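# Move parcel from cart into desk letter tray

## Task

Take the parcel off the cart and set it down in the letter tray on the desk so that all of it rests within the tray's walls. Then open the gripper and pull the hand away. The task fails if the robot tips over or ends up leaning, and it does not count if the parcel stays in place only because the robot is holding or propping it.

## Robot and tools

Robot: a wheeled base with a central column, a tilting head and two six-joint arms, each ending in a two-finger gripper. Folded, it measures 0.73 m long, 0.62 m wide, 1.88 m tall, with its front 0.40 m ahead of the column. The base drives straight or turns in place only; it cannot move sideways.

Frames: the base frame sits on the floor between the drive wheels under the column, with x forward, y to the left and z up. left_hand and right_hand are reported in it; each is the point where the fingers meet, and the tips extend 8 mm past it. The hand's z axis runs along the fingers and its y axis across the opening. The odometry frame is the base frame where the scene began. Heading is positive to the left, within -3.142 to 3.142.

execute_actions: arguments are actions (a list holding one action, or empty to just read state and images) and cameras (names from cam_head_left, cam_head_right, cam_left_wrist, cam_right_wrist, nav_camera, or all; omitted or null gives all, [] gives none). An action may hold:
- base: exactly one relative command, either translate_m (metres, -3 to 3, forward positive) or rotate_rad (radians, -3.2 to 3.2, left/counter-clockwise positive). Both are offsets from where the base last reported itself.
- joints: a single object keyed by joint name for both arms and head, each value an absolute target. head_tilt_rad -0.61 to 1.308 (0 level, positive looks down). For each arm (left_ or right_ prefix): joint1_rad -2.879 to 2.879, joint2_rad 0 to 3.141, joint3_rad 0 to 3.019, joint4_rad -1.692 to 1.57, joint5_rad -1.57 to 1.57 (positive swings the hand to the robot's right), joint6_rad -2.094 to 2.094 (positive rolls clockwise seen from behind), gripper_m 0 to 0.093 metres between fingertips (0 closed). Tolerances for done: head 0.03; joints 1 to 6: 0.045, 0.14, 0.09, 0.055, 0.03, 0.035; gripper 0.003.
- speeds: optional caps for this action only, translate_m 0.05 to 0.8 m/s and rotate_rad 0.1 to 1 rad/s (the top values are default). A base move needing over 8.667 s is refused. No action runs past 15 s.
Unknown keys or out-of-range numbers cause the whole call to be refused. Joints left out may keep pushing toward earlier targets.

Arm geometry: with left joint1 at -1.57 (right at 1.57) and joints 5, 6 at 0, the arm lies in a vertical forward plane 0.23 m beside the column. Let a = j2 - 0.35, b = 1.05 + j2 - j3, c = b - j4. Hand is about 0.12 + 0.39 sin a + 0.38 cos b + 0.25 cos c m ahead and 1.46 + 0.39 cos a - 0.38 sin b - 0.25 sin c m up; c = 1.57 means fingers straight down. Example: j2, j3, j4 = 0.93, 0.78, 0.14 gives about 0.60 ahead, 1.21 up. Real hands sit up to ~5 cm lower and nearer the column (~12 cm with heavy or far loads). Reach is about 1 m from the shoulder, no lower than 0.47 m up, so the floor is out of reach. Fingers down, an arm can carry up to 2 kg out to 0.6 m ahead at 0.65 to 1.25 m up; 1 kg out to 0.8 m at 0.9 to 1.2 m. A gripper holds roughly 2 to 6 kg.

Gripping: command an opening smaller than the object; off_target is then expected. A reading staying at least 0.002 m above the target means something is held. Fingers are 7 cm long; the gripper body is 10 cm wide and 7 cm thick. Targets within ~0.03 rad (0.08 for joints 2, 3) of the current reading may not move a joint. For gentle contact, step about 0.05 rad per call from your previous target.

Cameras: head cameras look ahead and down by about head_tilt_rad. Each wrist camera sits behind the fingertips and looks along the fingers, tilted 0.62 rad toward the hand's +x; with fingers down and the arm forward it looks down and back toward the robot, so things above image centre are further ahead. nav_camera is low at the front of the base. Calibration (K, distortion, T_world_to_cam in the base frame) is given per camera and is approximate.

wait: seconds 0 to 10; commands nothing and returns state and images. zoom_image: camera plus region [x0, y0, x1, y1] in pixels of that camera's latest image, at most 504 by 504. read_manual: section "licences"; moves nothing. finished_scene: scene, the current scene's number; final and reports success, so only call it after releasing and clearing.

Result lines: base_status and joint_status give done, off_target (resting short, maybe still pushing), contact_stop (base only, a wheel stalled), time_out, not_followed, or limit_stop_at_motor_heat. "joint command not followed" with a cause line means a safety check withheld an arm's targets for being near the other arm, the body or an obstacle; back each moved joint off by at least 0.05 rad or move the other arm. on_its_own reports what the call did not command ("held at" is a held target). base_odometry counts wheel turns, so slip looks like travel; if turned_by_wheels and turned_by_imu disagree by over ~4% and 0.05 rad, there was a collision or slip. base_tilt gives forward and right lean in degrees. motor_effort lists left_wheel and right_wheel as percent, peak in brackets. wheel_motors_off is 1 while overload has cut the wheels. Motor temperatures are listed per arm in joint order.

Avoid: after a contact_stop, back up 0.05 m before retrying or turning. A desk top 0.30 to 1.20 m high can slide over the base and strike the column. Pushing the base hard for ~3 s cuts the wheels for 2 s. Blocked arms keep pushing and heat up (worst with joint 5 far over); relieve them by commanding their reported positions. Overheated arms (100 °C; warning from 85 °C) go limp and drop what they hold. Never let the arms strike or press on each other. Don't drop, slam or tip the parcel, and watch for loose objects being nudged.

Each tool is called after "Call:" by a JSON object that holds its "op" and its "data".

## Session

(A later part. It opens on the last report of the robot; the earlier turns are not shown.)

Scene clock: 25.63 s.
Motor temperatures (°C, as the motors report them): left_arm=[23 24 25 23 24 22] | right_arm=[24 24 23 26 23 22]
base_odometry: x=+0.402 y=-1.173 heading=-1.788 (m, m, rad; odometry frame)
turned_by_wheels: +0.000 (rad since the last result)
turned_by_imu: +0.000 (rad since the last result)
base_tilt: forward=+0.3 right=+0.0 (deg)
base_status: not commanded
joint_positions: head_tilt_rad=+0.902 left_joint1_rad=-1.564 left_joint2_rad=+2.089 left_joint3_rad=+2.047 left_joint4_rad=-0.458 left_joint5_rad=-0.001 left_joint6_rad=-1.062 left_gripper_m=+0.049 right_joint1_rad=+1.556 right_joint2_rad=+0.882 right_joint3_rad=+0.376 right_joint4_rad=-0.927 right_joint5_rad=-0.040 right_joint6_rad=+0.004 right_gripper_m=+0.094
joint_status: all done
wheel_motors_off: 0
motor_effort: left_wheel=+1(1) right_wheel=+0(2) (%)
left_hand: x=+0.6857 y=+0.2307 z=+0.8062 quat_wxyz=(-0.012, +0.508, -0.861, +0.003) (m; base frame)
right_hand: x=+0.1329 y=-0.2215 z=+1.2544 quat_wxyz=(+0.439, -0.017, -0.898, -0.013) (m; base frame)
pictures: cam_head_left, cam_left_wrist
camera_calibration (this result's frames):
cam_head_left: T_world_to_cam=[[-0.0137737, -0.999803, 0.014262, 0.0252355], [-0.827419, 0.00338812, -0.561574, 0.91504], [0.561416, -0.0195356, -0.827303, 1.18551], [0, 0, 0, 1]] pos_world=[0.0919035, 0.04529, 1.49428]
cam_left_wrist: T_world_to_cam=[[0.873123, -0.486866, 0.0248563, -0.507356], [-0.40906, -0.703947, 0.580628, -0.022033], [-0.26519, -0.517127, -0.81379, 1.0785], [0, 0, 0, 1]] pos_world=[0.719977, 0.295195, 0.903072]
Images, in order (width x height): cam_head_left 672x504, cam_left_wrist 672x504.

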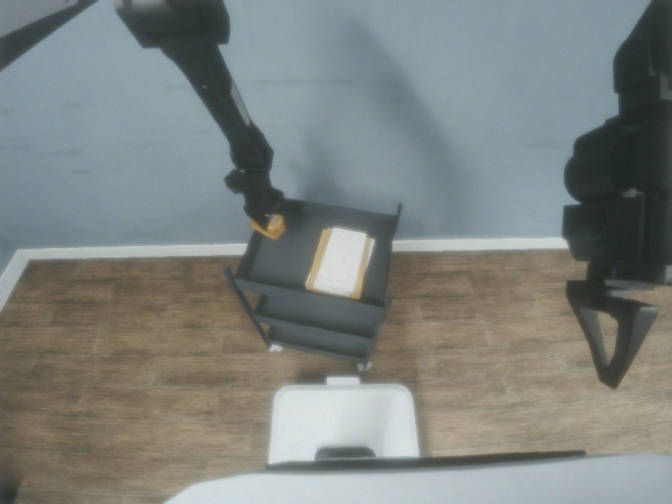

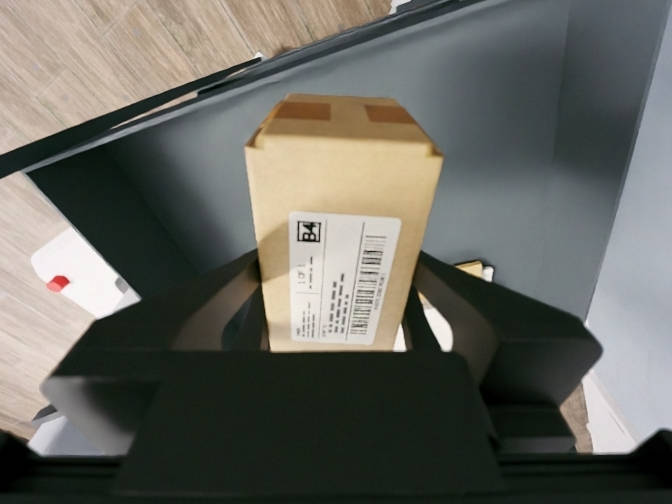

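Call:
{"op": "execute_actions", "data": {"actions": [{"base":{"translate_m":-0.85},"joints":{"left_joint2_rad":1.057,"left_joint3_rad":1.019,"left_joint4_rad":-0.48,"left_joint6_rad":0,"head_tilt_rad":0.5}}], "cameras": ["cam_left_wrist"]}}

Call:
{"op": "execute_actions", "data": {"actions": [{"base":{"rotate_rad":-1.6}}], "cameras": ["cam_head_left"]}}

Call:
{"op": "execute_actions", "data": {"actions": [{"base":{"translate_m":1.0}}], "cameras": ["cam_head_left","cam_head_right","nav_camera"]}}

Scene clock: 29.90 s.
Motor temperatures (°C, as the motors report them): left_arm=[23 24 25 23 24 22] | right_arm=[24 24 23 26 23 22]
base_odometry: x=+0.585 y=-0.343 heading=-1.788 (m, m, rad; odometry frame)
turned_by_wheels: +0.000 (rad since the last result)
turned_by_imu: -0.001 (rad since the last result)
base_tilt: forward=+0.3 right=+0.0 (deg)
base_status: done
joint_positions: head_tilt_rad=+0.518 left_joint1_rad=-1.564 left_joint2_rad=+1.055 left_joint3_rad=+1.006 left_joint4_rad=-0.476 left_joint5_rad=-0.001 left_joint6_rad=-0.014 left_gripper_m=+0.049 right_joint1_rad=+1.556 right_joint2_rad=+0.882 right_joint3_rad=+0.374 right_joint4_rad=-0.927 right_joint5_rad=-0.040 right_joint6_rad=+0.004 right_gripper_m=+0.094
joint_status: all done
wheel_motors_off: 0
motor_effort: left_wheel=-1(39) right_wheel=+0(64) (%)
left_hand: x=+0.5483 y=+0.2281 z=+1.1625 quat_wxyz=(+0.001, +0.009, -1.000, -0.004) (m; base frame)
right_hand: x=+0.1320 y=-0.2215 z=+1.2547 quat_wxyz=(+0.440, -0.017, -0.898, -0.013) (m; base frame)
pictures: cam_left_wrist
camera_calibration (this result's frames):
cam_left_wrist: T_world_to_cam=[[0.0141874, -0.999899, 0.000456602, 0.218835], [-0.802536, -0.0111147, 0.5965, -0.247675], [-0.596435, -0.00882923, -0.802613, 1.38344], [0, 0, 0, 1]] pos_world=[0.62326, 0.228275, 1.25801]
Images, in order (width x height): cam_left_wrist 672x504.

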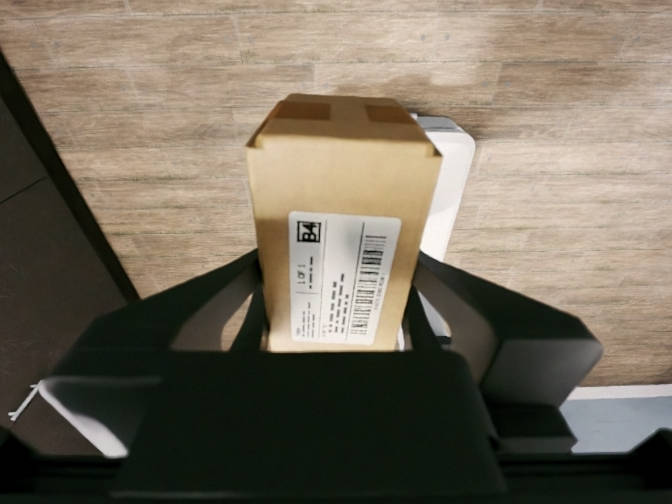

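Scene clock: 32.87 s.
Motor temperatures (°C, as the motors report them): left_arm=[23 24 25 23 24 22] | right_arm=[24 24 23 26 23 22]
base_odometry: x=+0.585 y=-0.343 heading=+2.896 (m, m, rad; odometry frame)
turned_by_wheels: -1.599 (rad since the last result)
turned_by_imu: -1.566 (rad since the last result)
base_tilt: forward=+0.2 right=+0.0 (deg)
base_status: done
joint_positions: head_tilt_rad=+0.518 left_joint1_rad=-1.564 left_joint2_rad=+1.055 left_joint3_rad=+1.006 left_joint4_rad=-0.476 left_joint5_rad=-0.001 left_joint6_rad=-0.014 left_gripper_m=+0.049 right_joint1_rad=+1.556 right_joint2_rad=+0.882 right_joint3_rad=+0.374 right_joint4_rad=-0.927 right_joint5_rad=-0.040 right_joint6_rad=+0.004 right_gripper_m=+0.094
joint_status: not commanded
wheel_motors_off: 0
motor_effort: left_wheel=+3(43) right_wheel=-2(44) (%)
left_hand: x=+0.5483 y=+0.2281 z=+1.1625 quat_wxyz=(+0.001, +0.009, -1.000, -0.004) (m; base frame)
right_hand: x=+0.1320 y=-0.2215 z=+1.2547 quat_wxyz=(+0.440, -0.017, -0.898, -0.013) (m; base frame)
pictures: cam_head_left
camera_calibration (this result's frames):
cam_head_left: T_world_to_cam=[[-0.0181156, -0.999803, 0.00805878, 0.0350056], [-0.556572, 0.00338812, -0.830792, 1.31609], [0.830602, -0.0195356, -0.556524, 0.755054], [0, 0, 0, 1]] pos_world=[0.105986, 0.04529, 1.51332]
Images, in order (width x height): cam_head_left 672x504.

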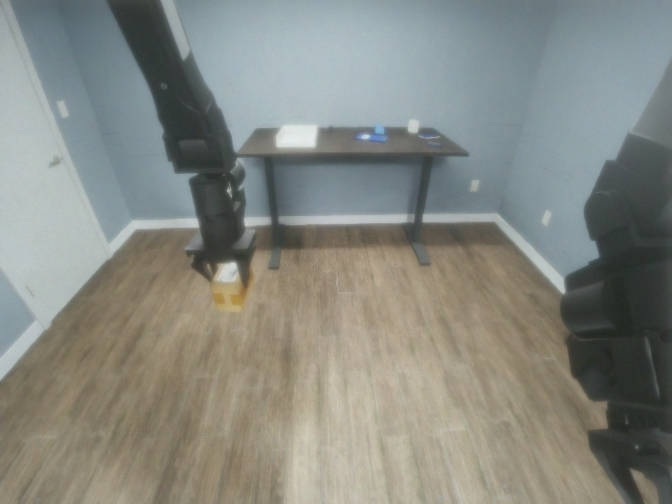

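Scene clock: 36.10 s.
Motor temperatures (°C, as the motors report them): left_arm=[23 25 25 23 24 22] | right_arm=[24 24 23 26 23 22]
base_odometry: x=-0.385 y=-0.100 heading=+2.896 (m, m, rad; odometry frame)
turned_by_wheels: +0.000 (rad since the last result)
turned_by_imu: +0.002 (rad since the last result)
base_tilt: forward=+0.3 right=+0.0 (deg)
base_status: done
joint_positions: head_tilt_rad=+0.517 left_joint1_rad=-1.564 left_joint2_rad=+1.056 left_joint3_rad=+1.009 left_joint4_rad=-0.476 left_joint5_rad=-0.001 left_joint6_rad=-0.014 left_gripper_m=+0.049 right_joint1_rad=+1.556 right_joint2_rad=+0.882 right_joint3_rad=+0.378 right_joint4_rad=-0.927 right_joint5_rad=-0.040 right_joint6_rad=+0.004 right_gripper_m=+0.094
joint_status: not commanded
wheel_motors_off: 0
motor_effort: left_wheel=+1(52) right_wheel=+0(47) (%)
left_hand: x=+0.5498 y=+0.2281 z=+1.1626 quat_wxyz=(+0.000, +0.009, -1.000, -0.004) (m; base frame)
right_hand: x=+0.1344 y=-0.2215 z=+1.2539 quat_wxyz=(+0.438, -0.017, -0.899, -0.013) (m; base frame)
pictures: cam_head_left, cam_head_right, nav_camera
camera_calibration (this result's frames):
cam_head_left: T_world_to_cam=[[-0.0181179, -0.999803, 0.00805358, 0.0350137], [-0.556333, 0.00338812, -0.830952, 1.31633], [0.830762, -0.0195356, -0.556285, 0.754679], [0, 0, 0, 1]] pos_world=[0.105993, 0.04529, 1.51334]
cam_head_right: T_world_to_cam=[[-0.028426, -0.999427, 0.0183938, -0.0539399], [-0.564386, 0.000859468, -0.82551, 1.30877], [0.825021, -0.0338471, -0.564087, 0.762756], [0, 0, 0, 1]] pos_world=[0.107831, -0.0292167, 1.51166]
Images, in order (width x height): cam_head_left 672x504, cam_head_right 672x504, nav_camera 672x504.

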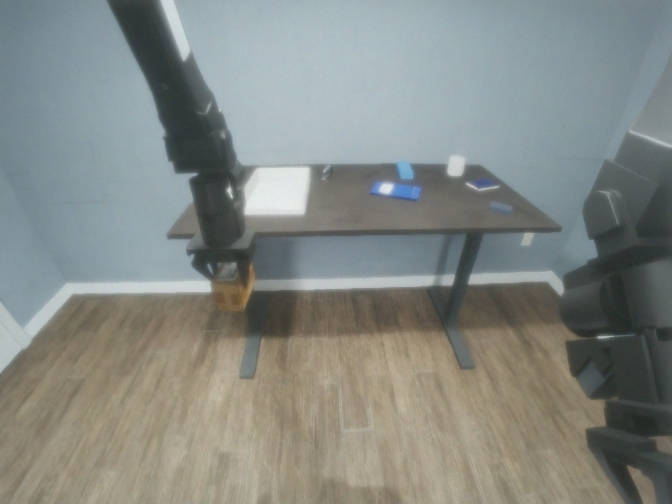

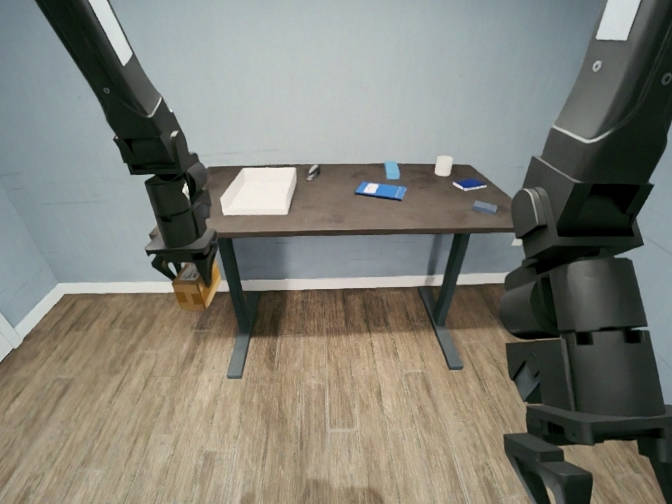

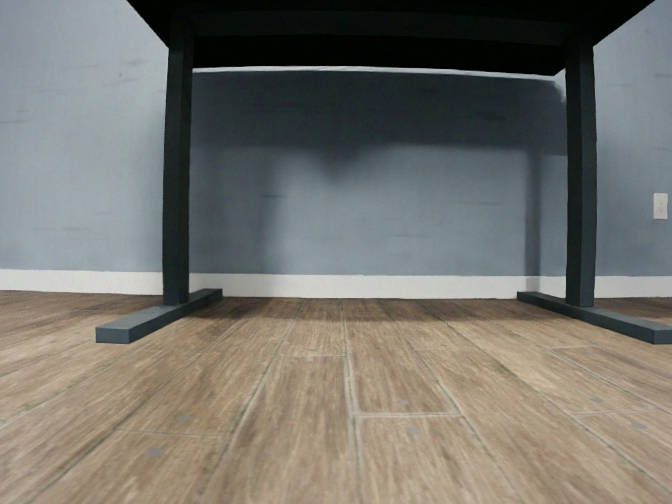

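Call:
{"op": "execute_actions", "data": {"actions": [{"base":{"translate_m":0.72},"speeds":{"translate_m":0.5},"joints":{"left_joint2_rad":1.41,"left_joint3_rad":1.61,"left_joint4_rad":-0.71,"head_tilt_rad":0.8}}], "cameras": ["cam_head_left","cam_left_wrist"]}}

Scene clock: 39.23 s.
Motor temperatures (°C, as the motors report them): left_arm=[23 25 25 23 24 22] | right_arm=[24 24 23 26 23 22]
base_odometry: x=-1.084 y=+0.075 heading=+2.897 (m, m, rad; odometry frame)
turned_by_wheels: +0.000 (rad since the last result)
turned_by_imu: +0.002 (rad since the last result)
base_tilt: forward=+0.3 right=+0.0 (deg)
base_status: done
joint_positions: head_tilt_rad=+0.802 left_joint1_rad=-1.564 left_joint2_rad=+1.418 left_joint3_rad=+1.597 left_joint4_rad=-0.705 left_joint5_rad=-0.001 left_joint6_rad=-0.014 left_gripper_m=+0.049 right_joint1_rad=+1.556 right_joint2_rad=+0.882 right_joint3_rad=+0.377 right_joint4_rad=-0.927 right_joint5_rad=-0.040 right_joint6_rad=+0.004 right_gripper_m=+0.094
joint_status: all done
wheel_motors_off: 0
motor_effort: left_wheel=+0(43) right_wheel=-1(35) (%)
left_hand: x=+0.7076 y=+0.2290 z=+1.1028 quat_wxyz=(+0.002, +0.009, -1.000, -0.004) (m; base frame)
right_hand: x=+0.1340 y=-0.2215 z=+1.2540 quat_wxyz=(+0.438, -0.017, -0.899, -0.013) (m; base frame)
pictures: cam_head_left, cam_left_wrist
camera_calibration (this result's frames):
cam_head_left: T_world_to_cam=[[-0.0151231, -0.999803, 0.0128223, 0.0275201], [-0.767504, 0.00338812, -0.641035, 1.03441], [0.640866, -0.0195356, -0.767404, 1.0893], [0, 0, 0, 1]] pos_world=[0.0962401, 0.04529, 1.49867]
cam_left_wrist: T_world_to_cam=[[0.0141972, -0.999899, 0.000440183, 0.217515], [-0.801625, -0.0111188, 0.597724, -0.0862364], [-0.597659, -0.00883885, -0.801702, 1.4304], [0, 0, 0, 1]] pos_world=[0.782674, 0.229177, 1.19821]
Images, in order (width x height): cam_head_left 672x504, cam_left_wrist 672x504.

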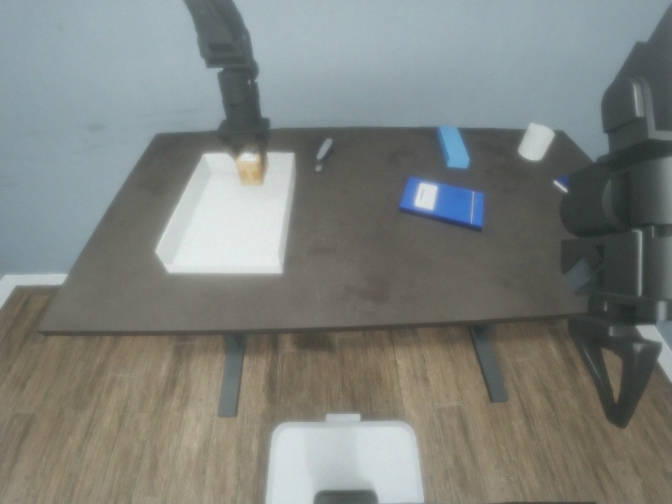

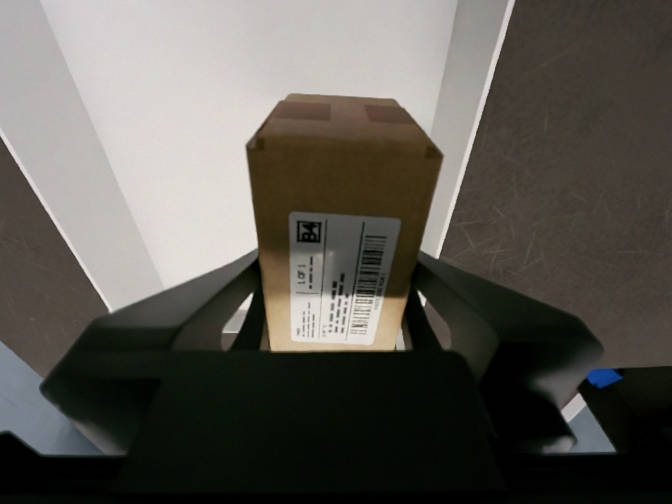

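Call:
{"op": "execute_actions", "data": {"actions": [{"base":{"rotate_rad":0.075},"joints":{"left_joint2_rad":1.47,"left_joint3_rad":1.62,"left_joint4_rad":-0.65}}], "cameras": ["cam_left_wrist"]}}

Call:
{"op": "execute_actions", "data": {"actions": [{"joints":{"left_joint2_rad":1.56,"left_joint4_rad":-0.56}}], "cameras": ["cam_head_left","cam_left_wrist"]}}

Scene clock: 40.70 s.
Motor temperatures (°C, as the motors report them): left_arm=[23 25 25 23 24 22] | right_arm=[24 24 23 26 23 22]
base_odometry: x=-1.084 y=+0.075 heading=+2.970 (m, m, rad; odometry frame)
turned_by_wheels: +0.074 (rad since the last result)
turned_by_imu: +0.073 (rad since the last result)
base_tilt: forward=+0.3 right=+0.0 (deg)
base_status: done
joint_positions: head_tilt_rad=+0.802 left_joint1_rad=-1.565 left_joint2_rad=+1.468 left_joint3_rad=+1.601 left_joint4_rad=-0.654 left_joint5_rad=-0.001 left_joint6_rad=-0.014 left_gripper_m=+0.049 right_joint1_rad=+1.556 right_joint2_rad=+0.882 right_joint3_rad=+0.377 right_joint4_rad=-0.927 right_joint5_rad=-0.040 right_joint6_rad=+0.004 right_gripper_m=+0.094
joint_status: all done
wheel_motors_off: 0
motor_effort: left_wheel=+1(35) right_wheel=+1(37) (%)
left_hand: x=+0.7047 y=+0.2286 z=+1.0751 quat_wxyz=(-0.002, +0.008, -1.000, -0.003) (m; base frame)
right_hand: x=+0.1340 y=-0.2215 z=+1.2540 quat_wxyz=(+0.438, -0.017, -0.899, -0.013) (m; base frame)
pictures: cam_left_wrist
camera_calibration (this result's frames):
cam_left_wrist: T_world_to_cam=[[0.0137729, -0.999904, 0.00155198, 0.216273], [-0.80549, -0.0101753, 0.592523, -0.0639542], [-0.59245, -0.00941084, -0.805552, 1.40703], [0, 0, 0, 1]] pos_world=[0.7791, 0.228842, 1.17099]
Images, in order (width x height): cam_left_wrist 672x504.

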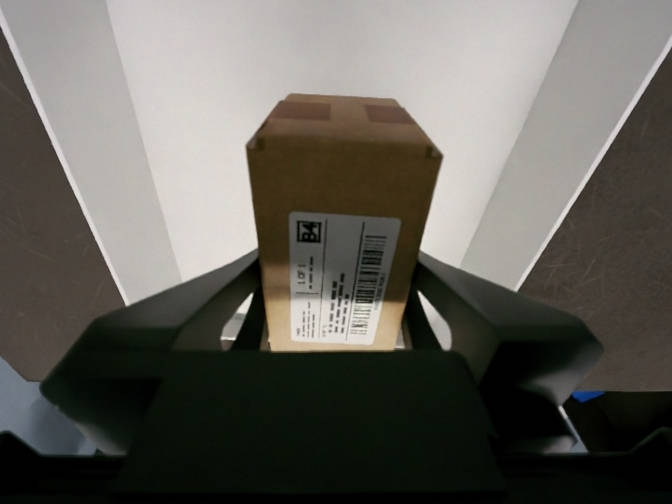

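Scene clock: 41.67 s.
Motor temperatures (°C, as the motors report them): left_arm=[23 25 25 23 24 22] | right_arm=[24 24 23 26 23 22]
base_odometry: x=-1.084 y=+0.075 heading=+2.970 (m, m, rad; odometry frame)
turned_by_wheels: +0.000 (rad since the last result)
turned_by_imu: +0.000 (rad since the last result)
base_tilt: forward=+0.3 right=+0.0 (deg)
base_status: not commanded
joint_positions: head_tilt_rad=+0.802 left_joint1_rad=-1.565 left_joint2_rad=+1.572 left_joint3_rad=+1.606 left_joint4_rad=-0.565 left_joint5_rad=-0.001 left_joint6_rad=-0.014 left_gripper_m=+0.049 right_joint1_rad=+1.556 right_joint2_rad=+0.882 right_joint3_rad=+0.377 right_joint4_rad=-0.927 right_joint5_rad=-0.040 right_joint6_rad=+0.004 right_gripper_m=+0.094
joint_status: all done
wheel_motors_off: 0
motor_effort: left_wheel=-3(2) right_wheel=+3(4) (%)
left_hand: x=+0.6864 y=+0.2288 z=+1.0162 quat_wxyz=(+0.003, +0.008, -1.000, -0.003) (m; base frame)
right_hand: x=+0.1340 y=-0.2215 z=+1.2540 quat_wxyz=(+0.438, -0.017, -0.899, -0.013) (m; base frame)
pictures: cam_head_left, cam_left_wrist
camera_calibration (this result's frames):
cam_head_left: T_world_to_cam=[[-0.0151231, -0.999803, 0.0128223, 0.0275201], [-0.767504, 0.00338812, -0.641036, 1.03441], [0.640866, -0.0195356, -0.767404, 1.0893], [0, 0, 0, 1]] pos_world=[0.0962401, 0.04529, 1.49867]
cam_left_wrist: T_world_to_cam=[[0.0138427, -0.999903, 0.00144118, 0.216936], [-0.799344, -0.0102002, 0.600788, -0.0563331], [-0.600715, -0.00946852, -0.799407, 1.34812], [0, 0, 0, 1]] pos_world=[0.761806, 0.229105, 1.11123]
Images, in order (width x height): cam_head_left 672x504, cam_left_wrist 672x504.

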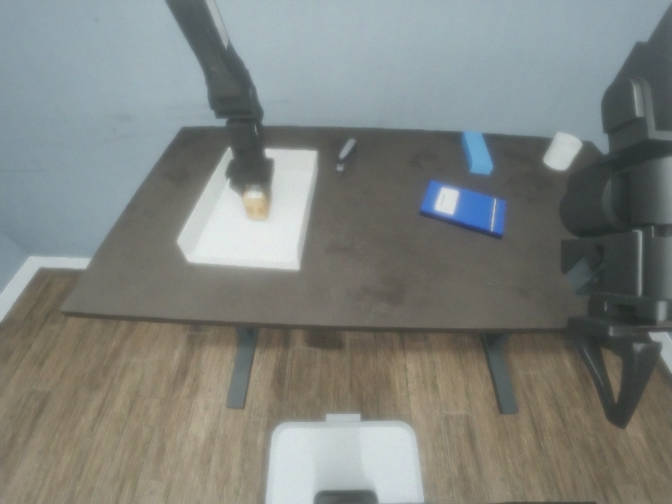

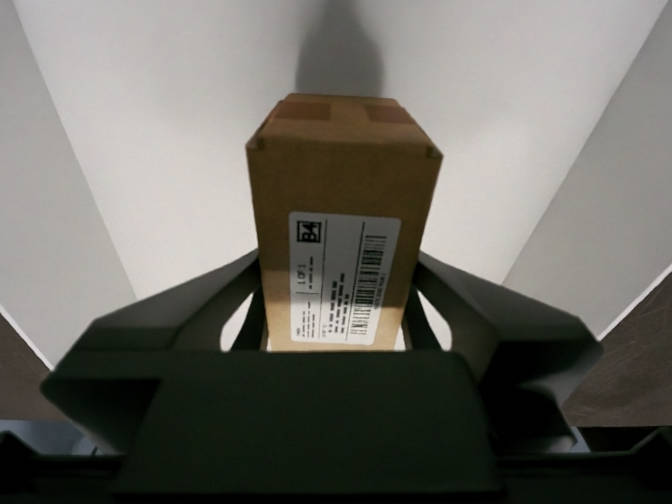

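Call:
{"op": "execute_actions", "data": {"actions": [{"joints":{"left_joint2_rad":1.62,"left_joint4_rad":-0.52}}], "cameras": ["cam_left_wrist"]}}

Scene clock: 42.50 s.
Motor temperatures (°C, as the motors report them): left_arm=[23 25 26 23 24 22] | right_arm=[24 24 23 26 23 22]
base_odometry: x=-1.084 y=+0.075 heading=+2.970 (m, m, rad; odometry frame)
turned_by_wheels: +0.000 (rad since the last result)
turned_by_imu: +0.000 (rad since the last result)
base_tilt: forward=+0.3 right=+0.0 (deg)
base_status: not commanded
joint_positions: head_tilt_rad=+0.802 left_joint1_rad=-1.565 left_joint2_rad=+1.602 left_joint3_rad=+1.608 left_joint4_rad=-0.525 left_joint5_rad=-0.001 left_joint6_rad=-0.012 left_gripper_m=+0.049 right_joint1_rad=+1.556 right_joint2_rad=+0.882 right_joint3_rad=+0.377 right_joint4_rad=-0.927 right_joint5_rad=-0.040 right_joint6_rad=+0.004 right_gripper_m=+0.094
joint_status: all done
wheel_motors_off: 0
motor_effort: left_wheel=-3(2) right_wheel=+5(5) (%)
left_hand: x=+0.6840 y=+0.2289 z=+1.0000 quat_wxyz=(-0.002, +0.008, -1.000, -0.003) (m; base frame)
right_hand: x=+0.1340 y=-0.2215 z=+1.2540 quat_wxyz=(+0.438, -0.017, -0.899, -0.013) (m; base frame)
pictures: cam_left_wrist
camera_calibration (this result's frames):
cam_left_wrist: T_world_to_cam=[[0.0122367, -0.999924, 0.00156093, 0.218054], [-0.806402, -0.00894541, 0.5913, -0.0345436], [-0.591241, -0.0084943, -0.80645, 1.33412], [0, 0, 0, 1]] pos_world=[0.758265, 0.229061, 1.09599]
Images, in order (width x height): cam_left_wrist 672x504.

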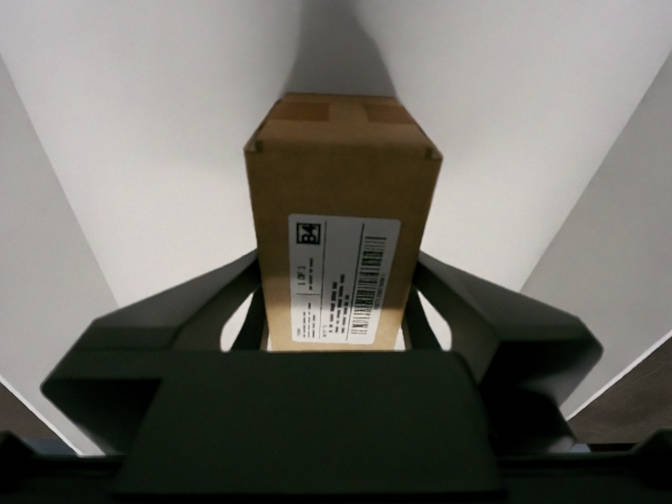

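Call:
{"op": "execute_actions", "data": {"actions": [{"joints":{"left_joint2_rad":1.6,"left_gripper_m":0.093}}], "cameras": []}}

Call:
{"op": "execute_actions", "data": {"actions": [{"joints":{"left_joint2_rad":1.3,"left_joint3_rad":1.6,"left_joint4_rad":-0.8}}], "cameras": ["cam_left_wrist"]}}

Call:
{"op": "execute_actions", "data": {"actions": [{"base":{"translate_m":-0.4}}], "cameras": ["cam_head_left"]}}

Scene clock: 43.47 s.
Motor temperatures (°C, as the motors report them): left_arm=[23 25 26 23 24 22] | right_arm=[24 24 23 26 23 22]
base_odometry: x=-1.084 y=+0.075 heading=+2.970 (m, m, rad; odometry frame)
turned_by_wheels: +0.000 (rad since the last result)
turned_by_imu: +0.000 (rad since the last result)
base_tilt: forward=+0.3 right=-0.1 (deg)
base_status: not commanded
joint_positions: head_tilt_rad=+0.802 left_joint1_rad=-1.565 left_joint2_rad=+1.602 left_joint3_rad=+1.608 left_joint4_rad=-0.525 left_joint5_rad=-0.001 left_joint6_rad=-0.012 left_gripper_m=+0.093 right_joint1_rad=+1.556 right_joint2_rad=+0.882 right_joint3_rad=+0.377 right_joint4_rad=-0.927 right_joint5_rad=-0.040 right_joint6_rad=+0.004 right_gripper_m=+0.094
joint_status: all done
wheel_motors_off: 0
motor_effort: left_wheel=-1(2) right_wheel=+4(5) (%)
left_hand: x=+0.6840 y=+0.2289 z=+1.0000 quat_wxyz=(-0.002, +0.008, -1.000, -0.003) (m; base frame)
right_hand: x=+0.1340 y=-0.2215 z=+1.2540 quat_wxyz=(+0.438, -0.017, -0.899, -0.013) (m; base frame)
pictures: none
No camera images: the call's "cameras" was empty. Leave "cameras" out to get every camera's image.

Scene clock: 44.87 s.
Motor temperatures (°C, as the motors report them): left_arm=[23 25 26 23 24 22] | right_arm=[24 24 23 26 23 22]
base_odometry: x=-1.084 y=+0.075 heading=+2.970 (m, m, rad; odometry frame)
turned_by_wheels: +0.000 (rad since the last result)
turned_by_imu: +0.000 (rad since the last result)
base_tilt: forward=+0.2 right=+0.0 (deg)
base_status: not commanded
joint_positions: head_tilt_rad=+0.802 left_joint1_rad=-1.565 left_joint2_rad=+1.292 left_joint3_rad=+1.592 left_joint4_rad=-0.791 left_joint5_rad=-0.001 left_joint6_rad=-0.012 left_gripper_m=+0.093 right_joint1_rad=+1.556 right_joint2_rad=+0.882 right_joint3_rad=+0.377 right_joint4_rad=-0.927 right_joint5_rad=-0.040 right_joint6_rad=+0.004 right_gripper_m=+0.094
joint_status: all done
wheel_motors_off: 0
motor_effort: left_wheel=-3(1) right_wheel=+4(5) (%)
left_hand: x=+0.7244 y=+0.2281 z=+1.1763 quat_wxyz=(-0.017, +0.008, -1.000, -0.003) (m; base frame)
right_hand: x=+0.1340 y=-0.2215 z=+1.2540 quat_wxyz=(+0.438, -0.017, -0.899, -0.013) (m; base frame)
pictures: cam_left_wrist
camera_calibration (this result's frames):
cam_left_wrist: T_world_to_cam=[[0.0120372, -0.999926, 0.00182092, 0.216316], [-0.822988, -0.00887284, 0.567989, -0.0667142], [-0.567931, -0.00833557, -0.823034, 1.50275], [0, 0, 0, 1]] pos_world=[0.795947, 0.228234, 1.27431]
Images, in order (width x height): cam_left_wrist 672x504.

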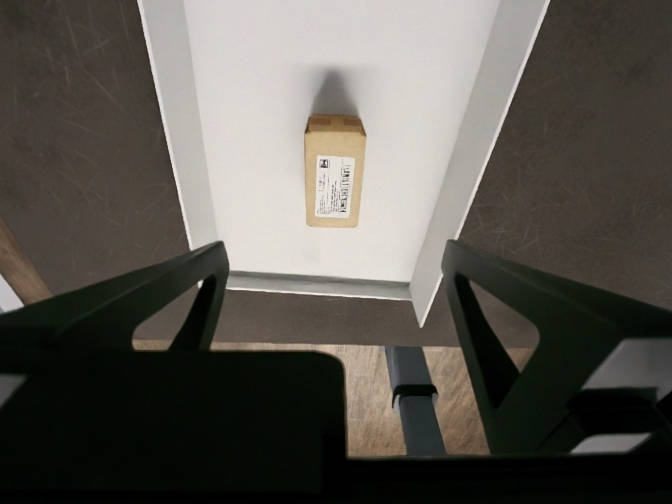

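Scene clock: 47.10 s.
Motor temperatures (°C, as the motors report them): left_arm=[23 25 26 23 24 22] | right_arm=[24 24 23 26 23 22]
base_odometry: x=-0.689 y=+0.007 heading=+2.971 (m, m, rad; odometry frame)
turned_by_wheels: +0.000 (rad since the last result)
turned_by_imu: +0.000 (rad since the last result)
base_tilt: forward=+0.2 right=+0.0 (deg)
base_status: done
joint_positions: head_tilt_rad=+0.803 left_joint1_rad=-1.565 left_joint2_rad=+1.292 left_joint3_rad=+1.590 left_joint4_rad=-0.794 left_joint5_rad=-0.001 left_joint6_rad=-0.012 left_gripper_m=+0.093 right_joint1_rad=+1.556 right_joint2_rad=+0.882 right_joint3_rad=+0.374 right_joint4_rad=-0.927 right_joint5_rad=-0.040 right_joint6_rad=+0.004 right_gripper_m=+0.094
joint_status: not commanded
wheel_motors_off: 0
motor_effort: left_wheel=+1(66) right_wheel=+0(45) (%)
left_hand: x=+0.7223 y=+0.2281 z=+1.1753 quat_wxyz=(-0.014, +0.008, -1.000, -0.003) (m; base frame)
right_hand: x=+0.1324 y=-0.2215 z=+1.2546 quat_wxyz=(+0.440, -0.017, -0.898, -0.013) (m; base frame)
pictures: cam_head_left
camera_calibration (this result's frames):
cam_head_left: T_world_to_cam=[[-0.0151167, -0.999803, 0.0128298, 0.0275082], [-0.767823, 0.00338812, -0.640653, 1.03384], [0.640484, -0.0195356, -0.767723, 1.08981], [0, 0, 0, 1]] pos_world=[0.0962196, 0.04529, 1.49865]
Images, in order (width x height): cam_head_left 672x504.

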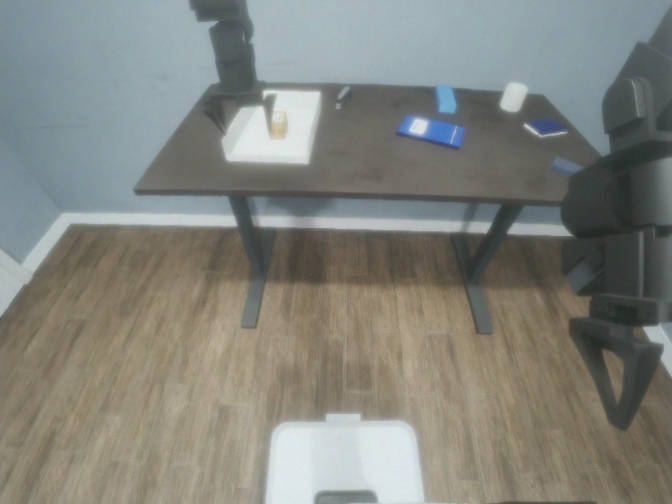

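Call:
{"op": "finished_scene", "data": {"scene": 2}}

The scene is finished: the task was done.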